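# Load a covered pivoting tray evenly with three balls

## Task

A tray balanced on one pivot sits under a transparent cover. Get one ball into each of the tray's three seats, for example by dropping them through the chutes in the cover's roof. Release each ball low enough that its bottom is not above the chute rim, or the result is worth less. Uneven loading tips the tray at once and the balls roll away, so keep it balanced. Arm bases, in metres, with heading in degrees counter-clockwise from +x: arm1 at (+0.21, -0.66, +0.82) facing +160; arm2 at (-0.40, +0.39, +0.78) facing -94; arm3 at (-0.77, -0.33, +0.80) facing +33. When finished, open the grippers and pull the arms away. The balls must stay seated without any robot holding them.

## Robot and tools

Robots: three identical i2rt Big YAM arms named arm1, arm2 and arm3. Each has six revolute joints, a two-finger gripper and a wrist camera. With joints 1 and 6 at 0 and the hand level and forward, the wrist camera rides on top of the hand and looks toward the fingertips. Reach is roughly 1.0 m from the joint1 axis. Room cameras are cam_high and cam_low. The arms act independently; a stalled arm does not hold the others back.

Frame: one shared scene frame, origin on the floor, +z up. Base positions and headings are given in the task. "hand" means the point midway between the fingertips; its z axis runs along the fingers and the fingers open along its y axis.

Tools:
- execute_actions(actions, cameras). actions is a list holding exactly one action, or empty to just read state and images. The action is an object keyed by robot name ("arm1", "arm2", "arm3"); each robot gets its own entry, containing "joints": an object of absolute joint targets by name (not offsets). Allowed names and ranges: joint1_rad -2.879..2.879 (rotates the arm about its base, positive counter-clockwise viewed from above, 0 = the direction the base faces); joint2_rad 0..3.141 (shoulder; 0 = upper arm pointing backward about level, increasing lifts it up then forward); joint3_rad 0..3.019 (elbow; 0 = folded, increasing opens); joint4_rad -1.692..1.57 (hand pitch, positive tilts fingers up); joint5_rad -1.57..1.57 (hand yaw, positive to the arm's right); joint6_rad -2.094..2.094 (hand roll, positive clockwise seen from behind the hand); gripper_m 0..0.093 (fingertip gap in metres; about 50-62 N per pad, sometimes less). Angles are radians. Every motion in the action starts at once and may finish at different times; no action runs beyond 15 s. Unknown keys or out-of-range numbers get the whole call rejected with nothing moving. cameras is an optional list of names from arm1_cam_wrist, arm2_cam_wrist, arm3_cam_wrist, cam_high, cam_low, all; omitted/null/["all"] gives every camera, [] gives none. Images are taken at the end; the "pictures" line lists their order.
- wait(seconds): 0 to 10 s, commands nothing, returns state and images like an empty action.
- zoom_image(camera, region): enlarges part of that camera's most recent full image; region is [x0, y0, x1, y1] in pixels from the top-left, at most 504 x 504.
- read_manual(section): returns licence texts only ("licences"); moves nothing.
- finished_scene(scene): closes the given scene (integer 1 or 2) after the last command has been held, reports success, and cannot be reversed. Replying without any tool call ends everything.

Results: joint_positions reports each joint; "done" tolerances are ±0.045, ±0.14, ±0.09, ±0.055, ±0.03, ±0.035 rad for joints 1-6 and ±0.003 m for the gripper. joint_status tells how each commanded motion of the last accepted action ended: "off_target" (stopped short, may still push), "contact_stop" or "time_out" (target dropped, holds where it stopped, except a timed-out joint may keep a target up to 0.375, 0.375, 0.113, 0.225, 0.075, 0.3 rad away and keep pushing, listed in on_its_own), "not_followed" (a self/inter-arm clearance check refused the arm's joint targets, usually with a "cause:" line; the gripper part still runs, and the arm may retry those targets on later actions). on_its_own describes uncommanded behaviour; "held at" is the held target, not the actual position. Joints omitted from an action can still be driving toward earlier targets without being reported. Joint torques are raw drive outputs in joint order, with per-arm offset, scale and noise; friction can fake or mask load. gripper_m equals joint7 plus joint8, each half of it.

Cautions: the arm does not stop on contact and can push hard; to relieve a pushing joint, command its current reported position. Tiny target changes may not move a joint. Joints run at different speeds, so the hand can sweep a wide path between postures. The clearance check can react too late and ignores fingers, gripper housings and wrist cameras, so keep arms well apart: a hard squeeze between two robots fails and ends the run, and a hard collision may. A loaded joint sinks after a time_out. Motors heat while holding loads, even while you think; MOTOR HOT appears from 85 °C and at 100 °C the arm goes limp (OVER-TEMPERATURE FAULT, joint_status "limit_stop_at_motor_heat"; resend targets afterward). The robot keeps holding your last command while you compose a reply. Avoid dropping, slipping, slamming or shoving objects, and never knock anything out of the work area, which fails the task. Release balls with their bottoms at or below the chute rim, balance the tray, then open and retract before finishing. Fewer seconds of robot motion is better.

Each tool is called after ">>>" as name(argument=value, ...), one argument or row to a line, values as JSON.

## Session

>>> execute_actions(
  actions=[],
)

Scene clock: 0.00 s.
Joint torques (N m, as the arm reports them, + toward a larger angle): no reading
arm1.joint_positions: joint1_rad=+0.432 joint2_rad=+0.622 joint3_rad=+1.326 joint4_rad=-1.323 joint5_rad=-0.086 joint6_rad=+0.068 gripper_m=+0.094
arm1.joint_status: not commanded
arm1.hand: x=-0.0326 y=-0.7038 z=+1.3263 quat_wxyz=(+0.067, +0.888, +0.033, -0.454) (m; scene frame)
arm2.joint_positions: joint1_rad=+0.739 joint2_rad=+0.426 joint3_rad=+1.692 joint4_rad=-1.388 joint5_rad=+0.120 joint6_rad=+0.111 gripper_m=+0.094
arm2.joint_status: not commanded
arm2.hand: x=-0.3805 y=+0.3260 z=+1.4683 quat_wxyz=(-0.595, -0.396, -0.635, +0.296) (m; scene frame)
arm3.joint_positions: joint1_rad=+0.796 joint2_rad=+0.486 joint3_rad=+1.675 joint4_rad=-1.406 joint5_rad=-0.017 joint6_rad=-0.561 gripper_m=+0.094
arm3.joint_status: not commanded
arm3.hand: x=-0.7465 y=-0.2314 z=+1.4691 quat_wxyz=(-0.570, +0.644, -0.442, -0.253) (m; scene frame)
pictures: arm1_cam_wrist, arm2_cam_wrist, arm3_cam_wrist, cam_high, cam_low
Images, in order (width x height): arm1_cam_wrist 672x504, arm2_cam_wrist 672x504, arm3_cam_wrist 672x504, cam_high 672x504, cam_low 672x504.

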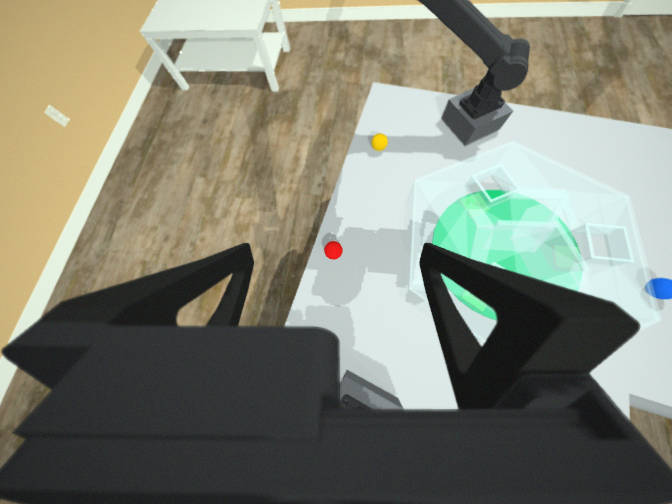

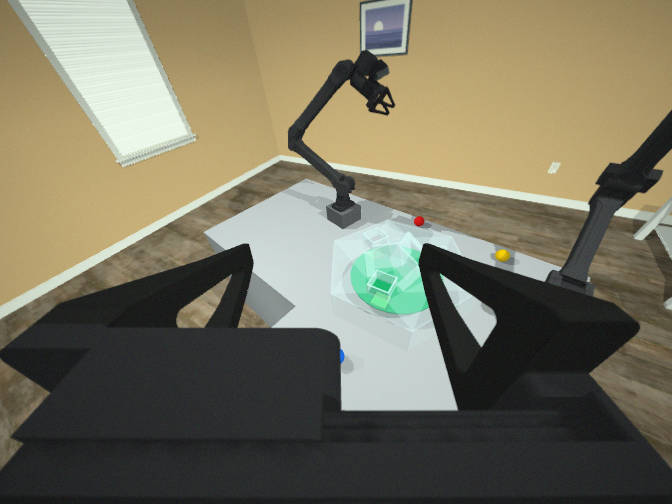

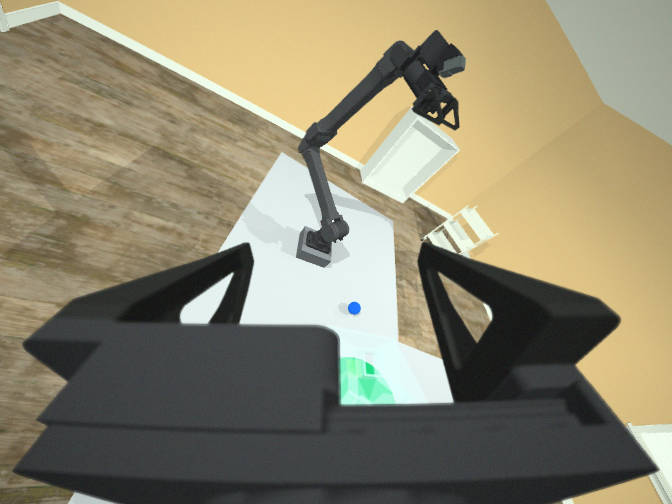

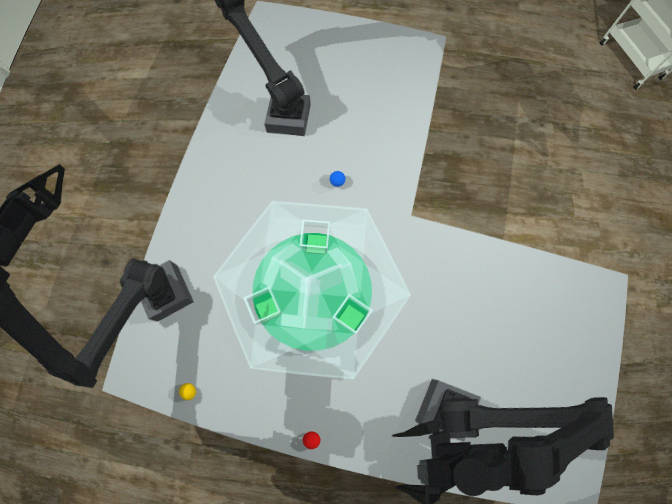

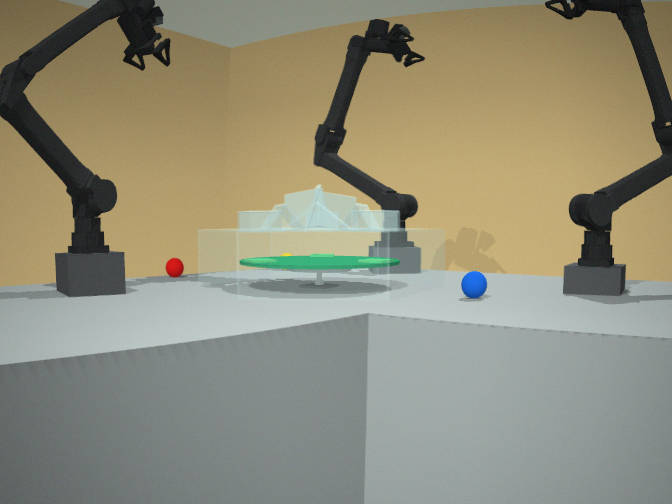

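>>> execute_actions(
  actions=[
    {"arm1":{"joints":{"joint1_rad":0.635,"joint2_rad":1.70,"joint3_rad":1.125,"joint4_rad":-0.975,"joint5_rad":0,"joint6_rad":0}},"arm2":{"joints":{"joint1_rad":0.635,"joint2_rad":1.23,"joint3_rad":0.722,"joint4_rad":-1.04,"joint5_rad":0,"joint6_rad":-2.0}},"arm3":{"joints":{"joint1_rad":-1.82,"joint2_rad":0.85,"joint3_rad":0.815,"joint4_rad":-0.978,"joint5_rad":0,"joint6_rad":0}}},
  ],
  cameras=[],
)

>>> execute_actions(
  actions=[
    {"arm3":{"joints":{"joint2_rad":1.38}}},
  ],
)

Scene clock: 7.47 s.
Joint torques (N m, as the arm reports them, + toward a larger angle): arm1=[ -0.26 -12.2    7.29   0.59  -0.01  -0.16] | arm2=[-0.94 -7.01  7.97  0.22 -0.15 -0.09] | arm3=[ 0.12 -2.43  8.71  1.73  0.11  0.13]
arm1.joint_positions: joint1_rad=+0.627 joint2_rad=+1.708 joint3_rad=+1.127 joint4_rad=-0.985 joint5_rad=-0.002 joint6_rad=+0.017 gripper_m=+0.094
arm1.joint_status: all done
arm1.hand: x=-0.2342 y=-0.7898 z=+0.8550 quat_wxyz=(-0.007, +0.991, +0.134, -0.003) (m; scene frame)
arm2.joint_positions: joint1_rad=+0.640 joint2_rad=+1.237 joint3_rad=+0.723 joint4_rad=-1.037 joint5_rad=+0.003 joint6_rad=-1.984 gripper_m=+0.094
arm2.joint_status: all done
arm2.hand: x=-0.2407 y=+0.1344 z=+0.8629 quat_wxyz=(+0.001, +0.474, -0.881, +0.012) (m; scene frame)
arm3.joint_positions: joint1_rad=-1.815 joint2_rad=+0.853 joint3_rad=+0.809 joint4_rad=-0.994 joint5_rad=-0.001 joint6_rad=-0.007 gripper_m=+0.094
arm3.joint_status: all done
arm3.hand: x=-0.6610 y=-0.6460 z=+1.0333 quat_wxyz=(-0.212, -0.558, -0.787, +0.157) (m; scene frame)
pictures: none
No camera images: the call's "cameras" was empty. Leave "cameras" out to get every camera's image.

Scene clock: 8.77 s.
Joint torques (N m, as the arm reports them, + toward a larger angle): arm1=[ -0.16 -12.23   7.23   0.59  -0.01  -0.15] | arm2=[-0.77 -6.9   7.92  0.22 -0.14 -0.09] | arm3=[-0.35 -8.54  7.01  0.82  0.11  0.12]
arm1.joint_positions: joint1_rad=+0.627 joint2_rad=+1.708 joint3_rad=+1.127 joint4_rad=-0.985 joint5_rad=-0.002 joint6_rad=+0.017 gripper_m=+0.094
arm1.joint_status: not commanded
arm1.hand: x=-0.2342 y=-0.7898 z=+0.8550 quat_wxyz=(-0.007, +0.991, +0.134, -0.003) (m; scene frame)
arm2.joint_positions: joint1_rad=+0.640 joint2_rad=+1.237 joint3_rad=+0.723 joint4_rad=-1.037 joint5_rad=+0.003 joint6_rad=-1.984 gripper_m=+0.094
arm2.joint_status: not commanded
arm2.hand: x=-0.2407 y=+0.1344 z=+0.8629 quat_wxyz=(+0.001, +0.474, -0.881, +0.012) (m; scene frame)
arm3.joint_positions: joint1_rad=-1.815 joint2_rad=+1.390 joint3_rad=+0.802 joint4_rad=-0.991 joint5_rad=-0.001 joint6_rad=-0.007 gripper_m=+0.094
arm3.joint_status: all done
arm3.hand: x=-0.6602 y=-0.6525 z=+0.8592 quat_wxyz=(+0.004, -0.579, -0.815, +0.001) (m; scene frame)
pictures: arm1_cam_wrist, arm2_cam_wrist, arm3_cam_wrist, cam_high, cam_low
Images, in order (width x height): arm1_cam_wrist 672x504, arm2_cam_wrist 672x504, arm3_cam_wrist 672x504, cam_high 672x504, cam_low 672x504.

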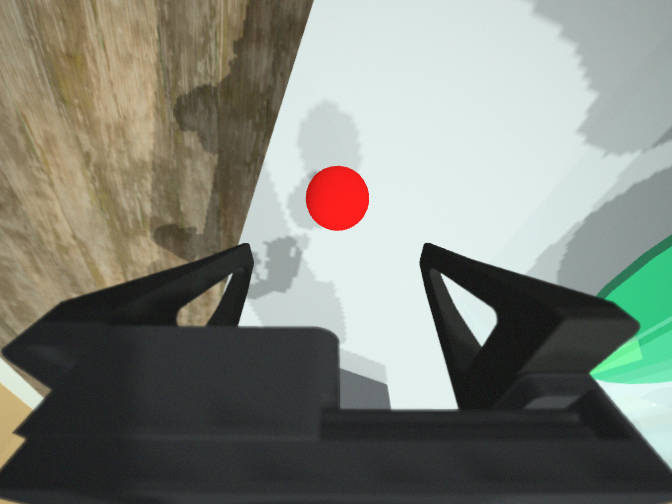

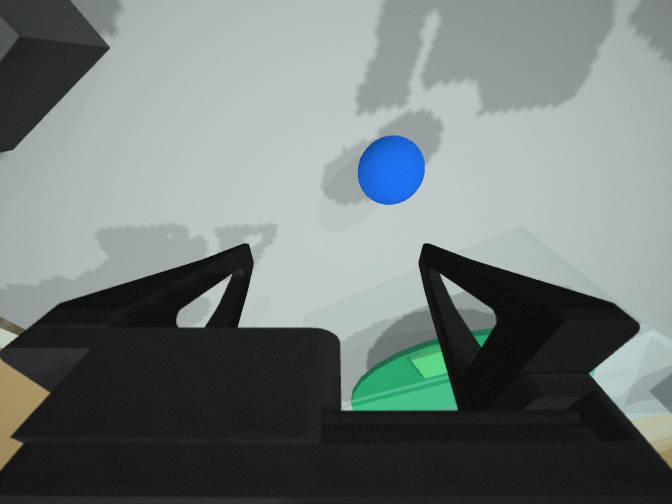

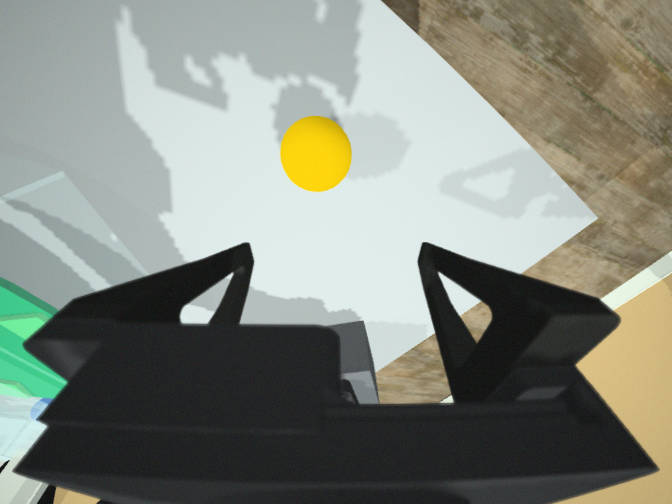

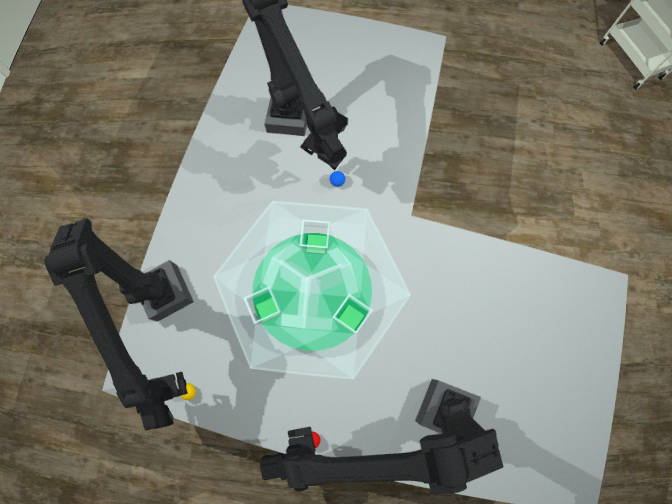

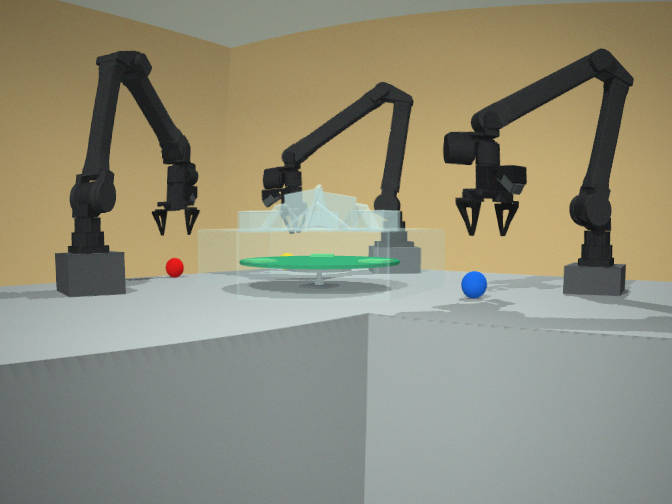

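>>> execute_actions(
  actions=[
    {"arm1":{"joints":{"joint2_rad":1.858,"joint3_rad":1.038,"joint4_rad":-0.732}},"arm2":{"joints":{"joint1_rad":0.738,"joint2_rad":1.45,"joint3_rad":0.775,"joint4_rad":-0.85}},"arm3":{"joints":{"joint1_rad":-1.765,"joint2_rad":1.655,"joint3_rad":0.775,"joint4_rad":-0.665}}},
  ],
  cameras=["arm1_cam_wrist","arm2_cam_wrist","arm3_cam_wrist"],
)

Scene clock: 13.17 s.
Joint torques (N m, as the arm reports them, + toward a larger angle): arm1=[ -0.19 -12.87   6.19   0.71  -0.01  -0.15] | arm2=[-0.34 -9.38  9.64  0.8  -0.08 -0.09] | arm3=[  0.08 -11.05   5.03   0.68   0.14   0.09]
arm1.joint_positions: joint1_rad=+0.627 joint2_rad=+1.867 joint3_rad=+1.036 joint4_rad=-0.744 joint5_rad=-0.002 joint6_rad=+0.017 gripper_m=+0.094
arm1.joint_status: all done
arm1.hand: x=-0.2273 y=-0.7861 z=+0.7591 quat_wxyz=(-0.008, +0.991, +0.134, +0.002) (m; scene frame)
arm2.joint_positions: joint1_rad=+0.738 joint2_rad=+1.457 joint3_rad=+0.744 joint4_rad=-0.862 joint5_rad=+0.001 joint6_rad=-1.985 gripper_m=+0.094
arm2.joint_status: all done
arm2.hand: x=-0.1951 y=+0.1240 z=+0.8046 quat_wxyz=(+0.001, +0.516, -0.856, +0.000) (m; scene frame)
arm3.joint_positions: joint1_rad=-1.769 joint2_rad=+1.673 joint3_rad=+0.766 joint4_rad=-0.679 joint5_rad=-0.001 joint6_rad=-0.007 gripper_m=+0.094
arm3.joint_status: all done
arm3.hand: x=-0.6376 y=-0.6694 z=+0.7554 quat_wxyz=(+0.007, -0.560, -0.828, -0.001) (m; scene frame)
pictures: arm1_cam_wrist, arm2_cam_wrist, arm3_cam_wrist
Images, in order (width x height): arm1_cam_wrist 672x504, arm2_cam_wrist 672x504, arm3_cam_wrist 672x504.

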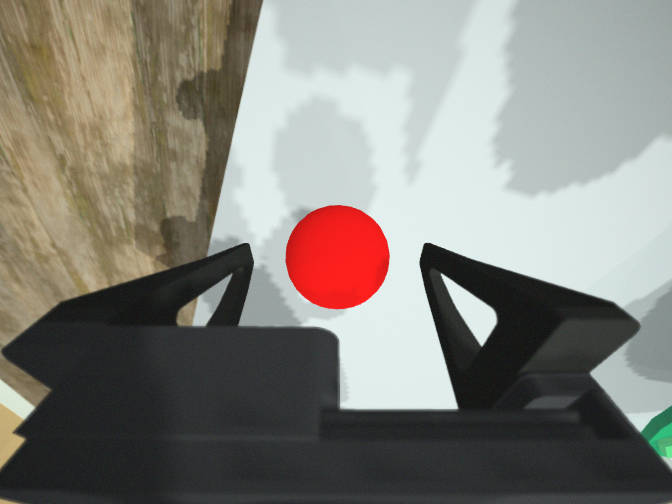

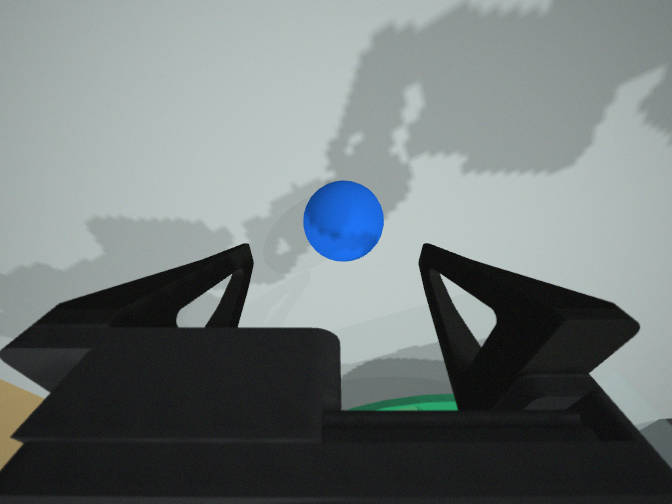

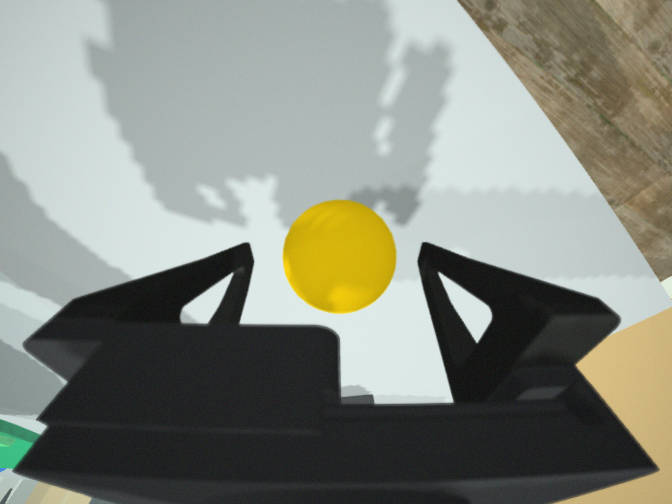

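>>> execute_actions(
  actions=[
    {"arm1":{"joints":{"gripper_m":0.035}},"arm2":{"joints":{"joint2_rad":1.568,"joint3_rad":0.72,"joint4_rad":-0.702}},"arm3":{"joints":{"gripper_m":0.035}}},
  ],
  cameras=["arm2_cam_wrist"],
)

Scene clock: 15.13 s.
Joint torques (N m, as the arm reports them, + toward a larger angle): arm1=[ -0.2  -12.79   6.14   0.62  -0.04  -0.14] | arm2=[ -0.42 -10.13   6.12   0.81  -0.08  -0.07] | arm3=[  0.27 -11.2    5.15   0.71   0.14   0.14]
arm1.joint_positions: joint1_rad=+0.627 joint2_rad=+1.867 joint3_rad=+1.036 joint4_rad=-0.743 joint5_rad=-0.001 joint6_rad=+0.016 gripper_m=+0.055
arm1.joint_status: gripper_m off_target (ended at +0.055, target +0.035)
arm1.hand: x=-0.2274 y=-0.7860 z=+0.7591 quat_wxyz=(-0.008, +0.991, +0.134, +0.002) (m; scene frame)
arm2.joint_positions: joint1_rad=+0.738 joint2_rad=+1.573 joint3_rad=+0.719 joint4_rad=-0.714 joint5_rad=+0.001 joint6_rad=-1.985 gripper_m=+0.094
arm2.joint_status: all done
arm2.hand: x=-0.1901 y=+0.1177 z=+0.7612 quat_wxyz=(+0.001, +0.516, -0.856, +0.003) (m; scene frame)
arm3.joint_positions: joint1_rad=-1.769 joint2_rad=+1.673 joint3_rad=+0.766 joint4_rad=-0.679 joint5_rad=-0.001 joint6_rad=-0.007 gripper_m=+0.055
arm3.joint_status: gripper_m off_target (ended at +0.055, target +0.035)
arm3.hand: x=-0.6376 y=-0.6695 z=+0.7554 quat_wxyz=(+0.007, -0.560, -0.828, -0.001) (m; scene frame)
pictures: arm2_cam_wrist
Images, in order (width x height): arm2_cam_wrist 672x504.

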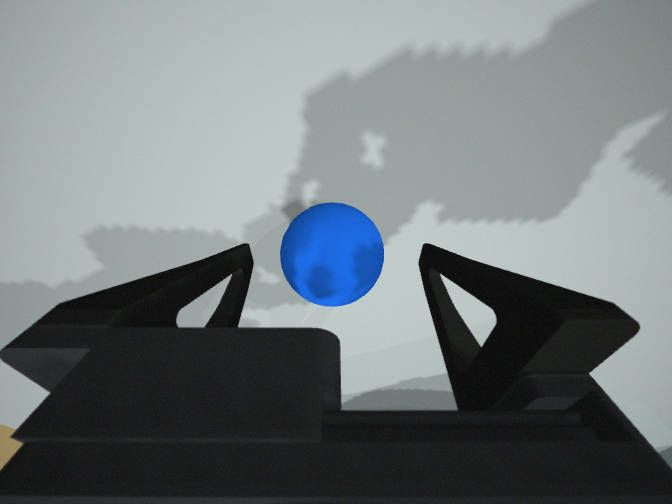

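>>> execute_actions(
  actions=[
    {"arm1":{"joints":{"joint2_rad":1.51,"joint3_rad":1.29,"joint4_rad":-1.31,"joint6_rad":1.425}},"arm2":{"joints":{"gripper_m":0.035}},"arm3":{"joints":{"joint2_rad":1.392,"joint3_rad":1.205,"joint4_rad":-1.363,"joint6_rad":0.957}}},
  ],
  cameras=[],
)

>>> execute_actions(
  actions=[
    {"arm1":{"joints":{"joint1_rad":-0.362}},"arm2":{"joints":{"joint2_rad":1.2,"joint3_rad":1.23,"joint4_rad":-1.478,"joint6_rad":-1.265}},"arm3":{"joints":{"joint1_rad":-0.672}}},
  ],
  cameras=["cam_low","arm1_cam_wrist","arm3_cam_wrist"],
)

Scene clock: 21.10 s.
Joint torques (N m, as the arm reports them, + toward a larger angle): arm1=[ -0.2  -11.44   9.9   -0.22   0.03   0.19] | arm2=[ -0.35 -10.13   6.19   0.74  -0.07  -0.06] | arm3=[ 0.79 -9.76  8.86 -0.37  0.17  0.12]
arm1.joint_positions: joint1_rad=+0.627 joint2_rad=+1.526 joint3_rad=+1.272 joint4_rad=-1.299 joint5_rad=-0.001 joint6_rad=+1.407 gripper_m=+0.055
arm1.joint_status: all done
arm1.hand: x=-0.2196 y=-0.7876 z=+0.9840 quat_wxyz=(+0.001, +0.847, -0.532, -0.011) (m; scene frame)
arm2.joint_positions: joint1_rad=+0.738 joint2_rad=+1.573 joint3_rad=+0.719 joint4_rad=-0.712 joint5_rad=+0.001 joint6_rad=-1.986 gripper_m=+0.055
arm2.joint_status: gripper_m off_target (ended at +0.055, target +0.035)
arm2.hand: x=-0.1899 y=+0.1175 z=+0.7611 quat_wxyz=(+0.000, +0.517, -0.856, +0.004) (m; scene frame)
arm3.joint_positions: joint1_rad=-1.769 joint2_rad=+1.398 joint3_rad=+1.180 joint4_rad=-1.350 joint5_rad=-0.001 joint6_rad=+0.949 gripper_m=+0.055
arm3.joint_status: all done
arm3.hand: x=-0.6224 y=-0.7034 z=+0.9886 quat_wxyz=(-0.002, -0.878, -0.478, +0.004) (m; scene frame)
pictures: none
No camera images: the call's "cameras" was empty. Leave "cameras" out to get every camera's image.

Scene clock: 23.23 s.
Joint torques (N m, as the arm reports them, + toward a larger angle): arm1=[ -0.63 -11.31   9.97  -0.19  -0.06   0.18] | arm2=[-0.33 -8.18 11.83  0.09 -0.07  0.3 ] | arm3=[ -0.57 -10.27   9.88  -0.32   0.2    0.11]
arm1.joint_positions: joint1_rad=-0.362 joint2_rad=+1.526 joint3_rad=+1.272 joint4_rad=-1.299 joint5_rad=+0.001 joint6_rad=+1.408 gripper_m=+0.055
arm1.joint_status: all done
arm1.hand: x=-0.1312 y=-0.3725 z=+0.9906 quat_wxyz=(-0.001, +0.492, -0.870, -0.016) (m; scene frame)
arm2.joint_positions: joint1_rad=+0.738 joint2_rad=+1.207 joint3_rad=+1.203 joint4_rad=-1.468 joint5_rad=+0.001 joint6_rad=-1.280 gripper_m=+0.055
arm2.joint_status: all done
arm2.hand: x=-0.1814 y=+0.1072 z=+1.0487 quat_wxyz=(-0.023, +0.189, -0.981, +0.046) (m; scene frame)
arm3.joint_positions: joint1_rad=-0.663 joint2_rad=+1.400 joint3_rad=+1.166 joint4_rad=-1.350 joint5_rad=-0.001 joint6_rad=+0.950 gripper_m=+0.055
arm3.joint_status: all done
arm3.hand: x=-0.3763 y=-0.3696 z=+0.9796 quat_wxyz=(+0.007, -0.497, -0.868, +0.006) (m; scene frame)
pictures: arm1_cam_wrist, arm3_cam_wrist, cam_low
joint command not followed: on one or more control steps a check withheld the commanded joint targets of the arm3 arm, and it was not sent them on those steps.
cause: the commanded joint targets would bring a part of the robot too close to another arm (this arm's wrist (the part past joint 4) and the other arm's wrist (the part past joint 4)); next, command targets that bring no part of the robot closer to that arm.
Images, in order (width x height): arm1_cam_wrist 672x504, arm3_cam_wrist 672x504, cam_low 672x504.

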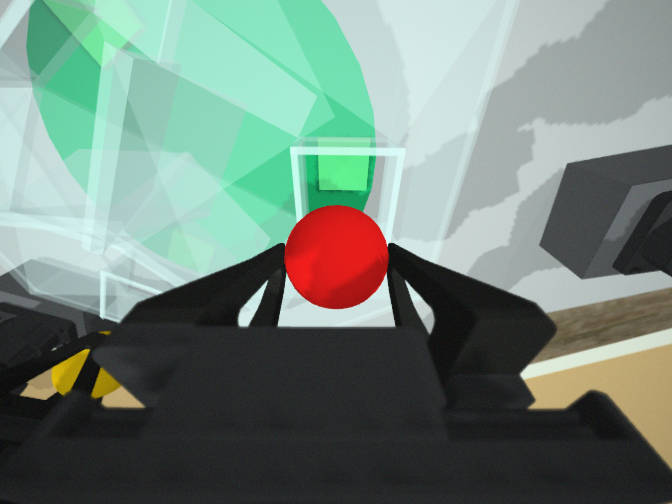

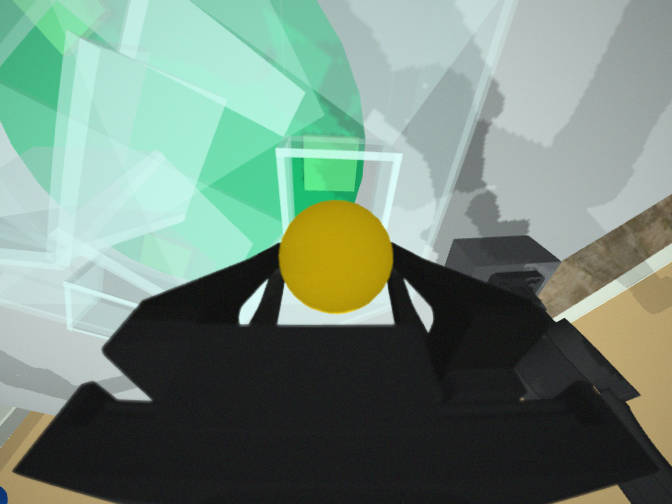

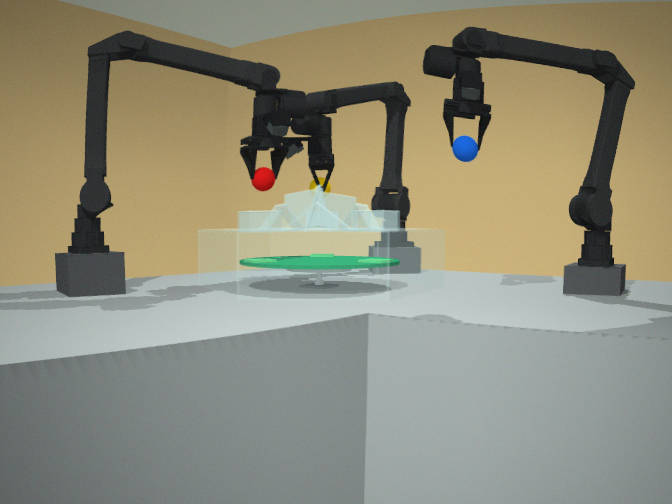

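>>> execute_actions(
  actions=[
    {"arm1":{"joints":{"joint2_rad":1.561,"joint3_rad":1.15,"joint4_rad":-1.138}},"arm2":{"joints":{"joint1_rad":0.355,"joint2_rad":1.55,"joint3_rad":1.695,"joint4_rad":-1.43}},"arm3":{"joints":{"joint1_rad":-0.663,"joint2_rad":1.428,"joint3_rad":1.065,"joint4_rad":-1.18,"joint6_rad":1.01}}},
  ],
  cameras=[],
)

>>> execute_actions(
  actions=[
    {"arm2":{"joints":{"joint2_rad":1.775}}},
  ],
)

Scene clock: 28.30 s.
Joint torques (N m, as the arm reports them, + toward a larger angle): arm1=[ -0.58 -11.49   8.44   0.58  -0.06   0.19] | arm2=[  0.14 -15.35  14.36   0.94  -0.12   0.29] | arm3=[  0.13 -10.67   8.26   0.64   0.26   0.12]
arm1.joint_positions: joint1_rad=-0.362 joint2_rad=+1.578 joint3_rad=+1.145 joint4_rad=-1.150 joint5_rad=+0.001 joint6_rad=+1.408 gripper_m=+0.055
arm1.joint_status: all done
arm1.hand: x=-0.1233 y=-0.3782 z=+0.9231 quat_wxyz=(-0.006, +0.492, -0.870, -0.002) (m; scene frame)
arm2.joint_positions: joint1_rad=+0.347 joint2_rad=+1.561 joint3_rad=+1.641 joint4_rad=-1.434 joint5_rad=+0.002 joint6_rad=-1.279 gripper_m=+0.055
arm2.joint_status: all done
arm2.hand: x=-0.2596 y=-0.1124 z=+1.0867 quat_wxyz=(-0.030, -0.006, -0.994, +0.105) (m; scene frame)
arm3.joint_positions: joint1_rad=-0.663 joint2_rad=+1.442 joint3_rad=+1.043 joint4_rad=-1.193 joint5_rad=-0.002 joint6_rad=+1.002 gripper_m=+0.055
arm3.joint_status: all done
arm3.hand: x=-0.3821 y=-0.3692 z=+0.9191 quat_wxyz=(+0.011, -0.519, -0.854, +0.008) (m; scene frame)
pictures: none
No camera images: the call's "cameras" was empty. Leave "cameras" out to get every camera's image.

Scene clock: 29.63 s.
Joint torques (N m, as the arm reports them, + toward a larger angle): arm1=[ -0.69 -11.43   8.42   0.59  -0.07   0.19] | arm2=[  0.39 -18.47  12.22   0.54  -0.12   0.27] | arm3=[  0.65 -10.72   8.3    0.69   0.25   0.13]
arm1.joint_positions: joint1_rad=-0.362 joint2_rad=+1.578 joint3_rad=+1.145 joint4_rad=-1.150 joint5_rad=+0.001 joint6_rad=+1.408 gripper_m=+0.055
arm1.joint_status: not commanded
arm1.hand: x=-0.1233 y=-0.3782 z=+0.9231 quat_wxyz=(-0.006, +0.492, -0.870, -0.002) (m; scene frame)
arm2.joint_positions: joint1_rad=+0.347 joint2_rad=+1.785 joint3_rad=+1.660 joint4_rad=-1.434 joint5_rad=+0.002 joint6_rad=-1.279 gripper_m=+0.055
arm2.joint_status: all done
arm2.hand: x=-0.2509 y=-0.1425 z=+0.9794 quat_wxyz=(-0.001, -0.006, -1.000, +0.008) (m; scene frame)
arm3.joint_positions: joint1_rad=-0.663 joint2_rad=+1.442 joint3_rad=+1.043 joint4_rad=-1.193 joint5_rad=-0.002 joint6_rad=+1.002 gripper_m=+0.055
arm3.joint_status: not commanded
arm3.hand: x=-0.3821 y=-0.3692 z=+0.9191 quat_wxyz=(+0.011, -0.519, -0.854, +0.008) (m; scene frame)
pictures: arm1_cam_wrist, arm2_cam_wrist, arm3_cam_wrist, cam_high, cam_low
Images, in order (width x height): arm1_cam_wrist 672x504, arm2_cam_wrist 672x504, arm3_cam_wrist 672x504, cam_high 672x504, cam_low 672x504.

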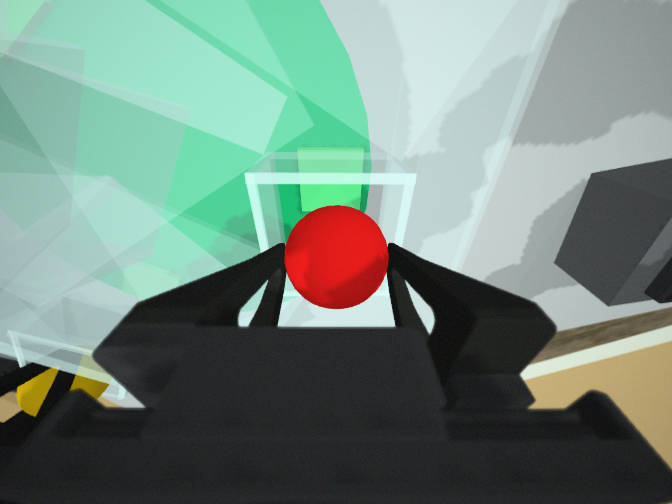

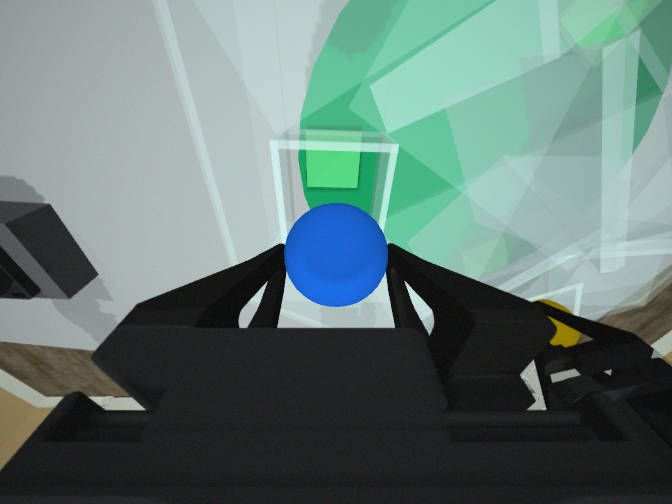

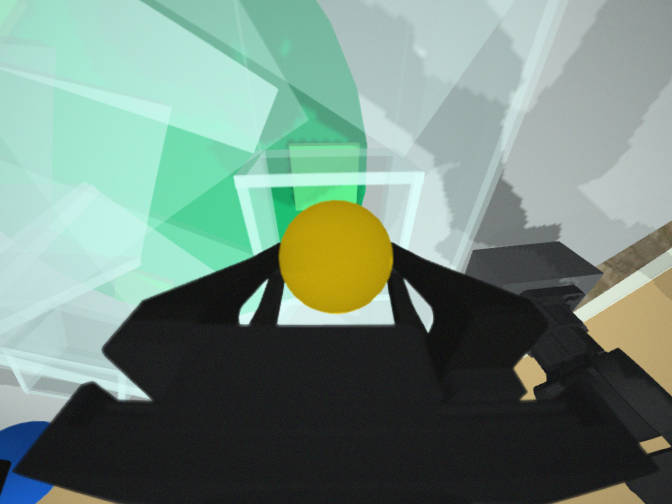

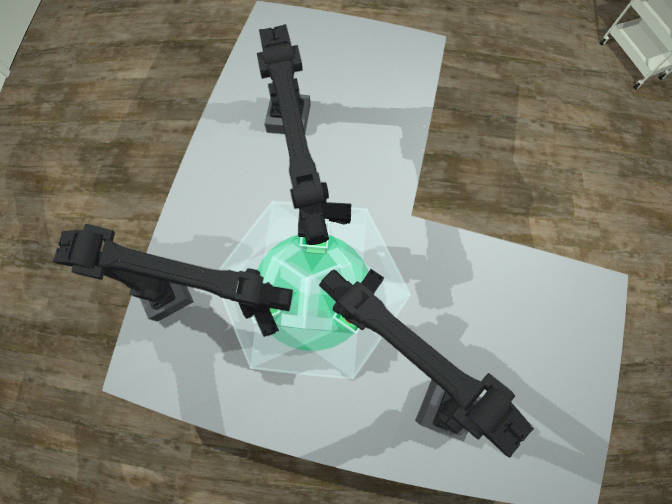

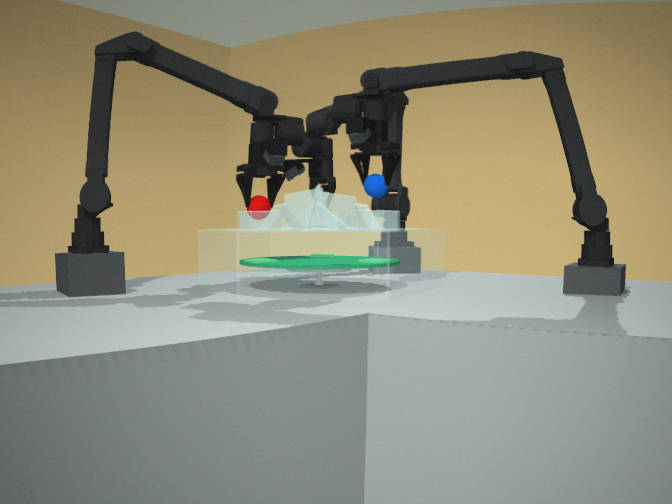

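>>> execute_actions(
  actions=[
    {"arm1":{"joints":{"joint2_rad":1.555,"joint4_rad":-1.126}},"arm2":{"joints":{"joint1_rad":0.366,"joint2_rad":1.82,"joint3_rad":1.582,"joint4_rad":-1.312,"joint6_rad":-1.22}},"arm3":{"joints":{"joint2_rad":1.415,"joint4_rad":-1.16}}},
  ],
)

>>> zoom_image(
  camera="cam_low",
  region=[220, 140, 420, 250],
)

Scene clock: 33.00 s.
Joint torques (N m, as the arm reports them, + toward a larger angle): arm1=[ -0.68 -11.8    8.44   0.65  -0.07   0.19] | arm2=[  0.33 -18.99   9.82   0.8   -0.1    0.29] | arm3=[  0.17 -12.06   8.42   0.87   0.23   0.13]
arm1.joint_positions: joint1_rad=-0.362 joint2_rad=+1.577 joint3_rad=+1.145 joint4_rad=-1.138 joint5_rad=+0.001 joint6_rad=+1.408 gripper_m=+0.055
arm1.joint_status: all done
arm1.hand: x=-0.1256 y=-0.3763 z=+0.9234 quat_wxyz=(-0.003, +0.492, -0.870, -0.008) (m; scene frame)
arm2.joint_positions: joint1_rad=+0.357 joint2_rad=+1.832 joint3_rad=+1.572 joint4_rad=-1.324 joint5_rad=+0.002 joint6_rad=-1.235 gripper_m=+0.055
arm2.joint_status: all done
arm2.hand: x=-0.2456 y=-0.1419 z=+0.9216 quat_wxyz=(+0.002, -0.023, -1.000, -0.004) (m; scene frame)
arm3.joint_positions: joint1_rad=-0.663 joint2_rad=+1.442 joint3_rad=+1.043 joint4_rad=-1.173 joint5_rad=-0.002 joint6_rad=+1.002 gripper_m=+0.055
arm3.joint_status: all done
arm3.hand: x=-0.3773 y=-0.3697 z=+0.9190 quat_wxyz=(+0.002, -0.520, -0.854, +0.004) (m; scene frame)
pictures: arm1_cam_wrist, arm2_cam_wrist, arm3_cam_wrist, cam_high, cam_low
Images, in order (width x height): arm1_cam_wrist 672x504, arm2_cam_wrist 672x504, arm3_cam_wrist 672x504, cam_high 672x504, cam_low 672x504.

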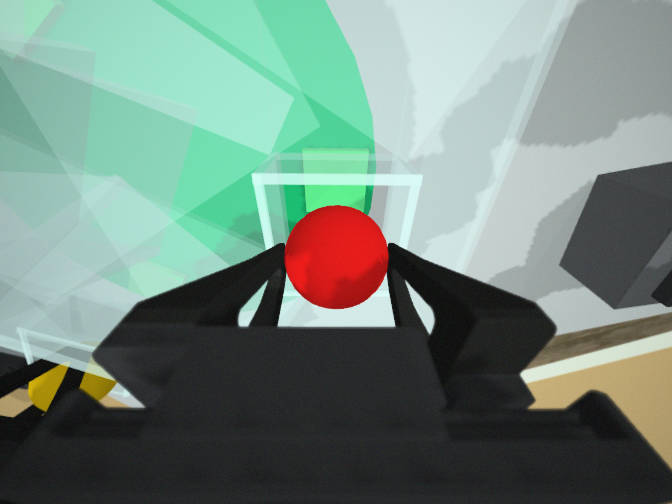

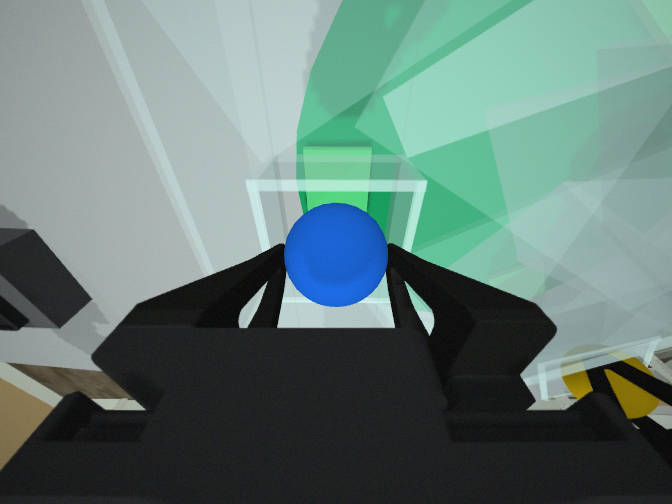

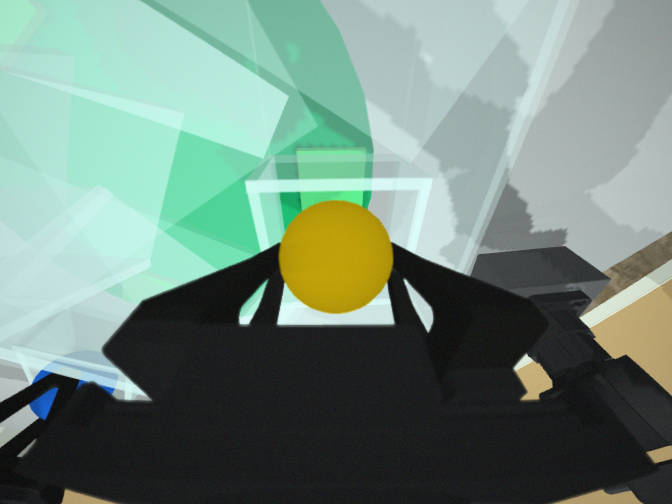

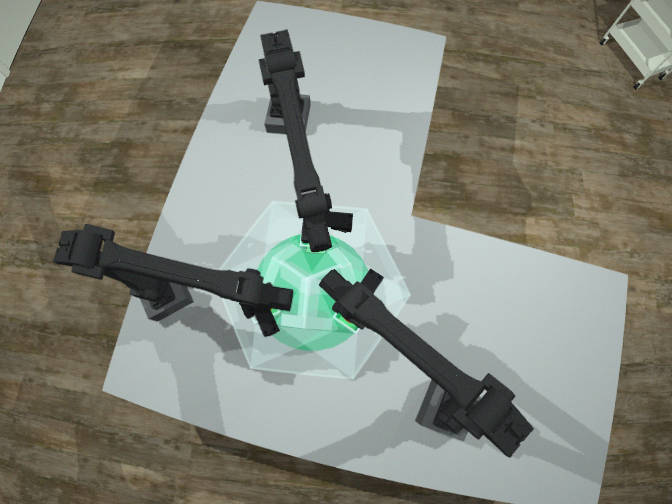

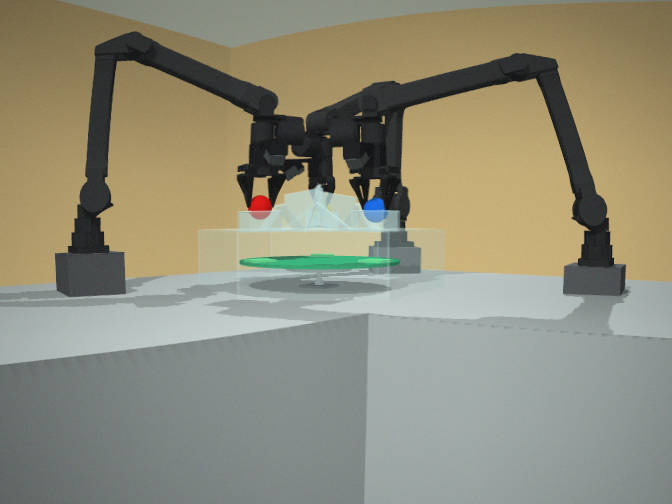

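Region (220, 140, 420, 250) of cam_low's 672x504 image, scaled by 2.520, with more detail than that image has; it fills the top 277 rows of this view, and the rest is white.

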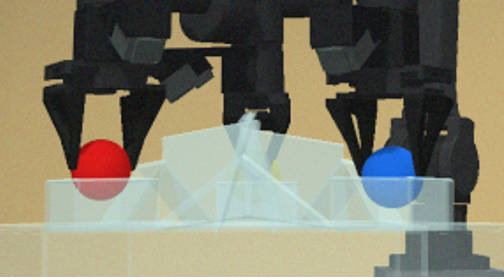

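>>> execute_actions(
  actions=[
    {"arm1":{"joints":{"gripper_m":0.066}},"arm2":{"joints":{"gripper_m":0.066}},"arm3":{"joints":{"gripper_m":0.066}}},
  ],
  cameras=["cam_low"],
)

>>> execute_actions(
  actions=[
    {"arm1":{"joints":{"joint2_rad":0.8,"joint4_rad":-1.5}},"arm2":{"joints":{"joint2_rad":0.9,"joint4_rad":-1.6}},"arm3":{"joints":{"joint2_rad":0.7,"joint4_rad":-1.5}}},
  ],
  cameras=["cam_high","cam_low"],
)

Scene clock: 34.93 s.
Joint torques (N m, as the arm reports them, + toward a larger angle): arm1=[ -0.65 -10.91   8.55   0.63  -0.06   0.18] | arm2=[  0.26 -18.86   9.82   0.81  -0.11   0.28] | arm3=[  0.46 -11.43   8.48   0.83  -0.04   0.11]
arm1.joint_positions: joint1_rad=-0.362 joint2_rad=+1.565 joint3_rad=+1.145 joint4_rad=-1.138 joint5_rad=+0.001 joint6_rad=+1.409 gripper_m=+0.066
arm1.joint_status: all done
arm1.hand: x=-0.1258 y=-0.3762 z=+0.9287 quat_wxyz=(-0.001, +0.492, -0.870, -0.014) (m; scene frame)
arm2.joint_positions: joint1_rad=+0.357 joint2_rad=+1.830 joint3_rad=+1.572 joint4_rad=-1.324 joint5_rad=+0.002 joint6_rad=-1.235 gripper_m=+0.066
arm2.joint_status: all done
arm2.hand: x=-0.2456 y=-0.1419 z=+0.9226 quat_wxyz=(+0.002, -0.023, -1.000, -0.003) (m; scene frame)
arm3.joint_positions: joint1_rad=-0.664 joint2_rad=+1.437 joint3_rad=+1.040 joint4_rad=-1.174 joint5_rad=+0.005 joint6_rad=+1.002 gripper_m=+0.066
arm3.joint_status: all done
arm3.hand: x=-0.3787 y=-0.3709 z=+0.9199 quat_wxyz=(+0.001, -0.520, -0.854, +0.006) (m; scene frame)
pictures: cam_low
Images, in order (width x height): cam_low 672x504.

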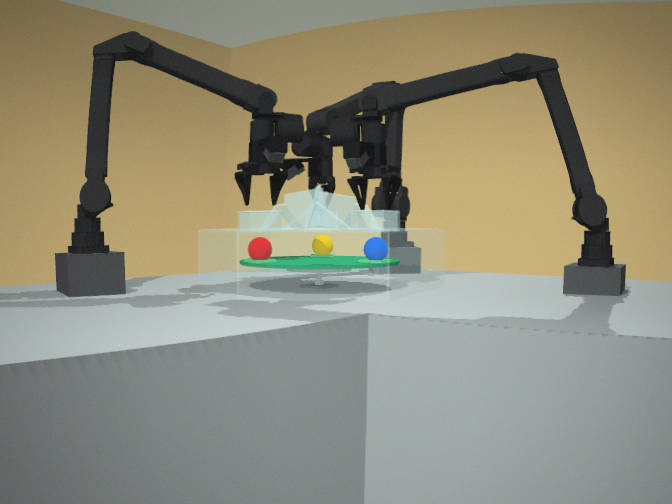

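Scene clock: 36.63 s.
Joint torques (N m, as the arm reports them, + toward a larger angle): arm1=[-0.52 -0.88  9.35  0.59 -0.07  0.14] | arm2=[ 0.39 -1.52  9.33  1.07 -0.1   0.33] | arm3=[0.46 0.76 9.46 0.47 0.   0.08]
arm1.joint_positions: joint1_rad=-0.362 joint2_rad=+0.796 joint3_rad=+1.145 joint4_rad=-1.492 joint5_rad=+0.001 joint6_rad=+1.409 gripper_m=+0.066
arm1.joint_status: all done
arm1.hand: x=+0.0067 y=-0.4920 z=+1.1737 quat_wxyz=(+0.070, +0.481, -0.849, -0.207) (m; scene frame)
arm2.joint_positions: joint1_rad=+0.357 joint2_rad=+0.902 joint3_rad=+1.572 joint4_rad=-1.591 joint5_rad=+0.002 joint6_rad=-1.234 gripper_m=+0.066
arm2.joint_status: all done
arm2.hand: x=-0.3213 y=+0.1111 z=+1.2971 quat_wxyz=(-0.098, -0.022, -0.947, +0.306) (m; scene frame)
arm3.joint_positions: joint1_rad=-0.664 joint2_rad=+0.692 joint3_rad=+1.040 joint4_rad=-1.490 joint5_rad=+0.004 joint6_rad=+1.002 gripper_m=+0.066
arm3.joint_status: all done
arm3.hand: x=-0.5327 y=-0.3555 z=+1.1307 quat_wxyz=(-0.191, -0.508, -0.835, -0.088) (m; scene frame)
pictures: cam_high, cam_low
Images, in order (width x height): cam_high 672x504, cam_low 672x504.

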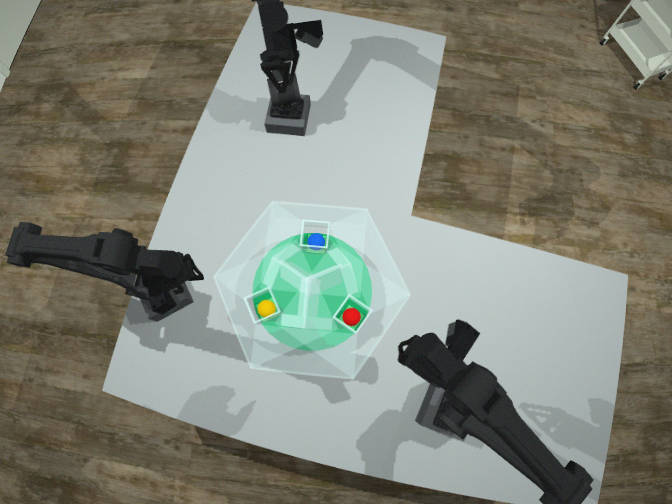

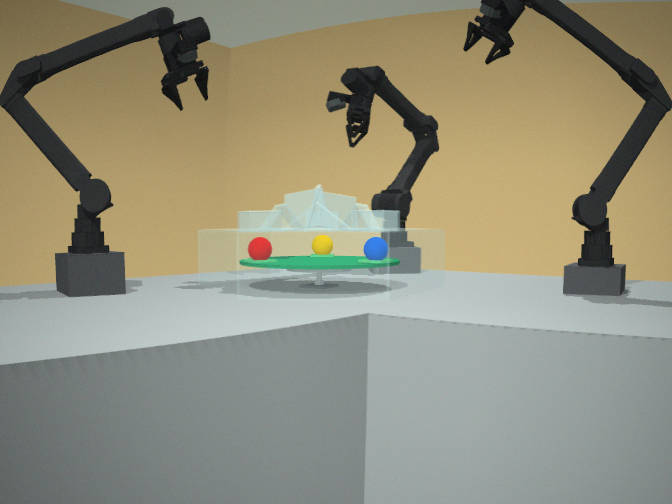

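>>> finished_scene(
  scene=2,
)

The scene is finished: the task was done.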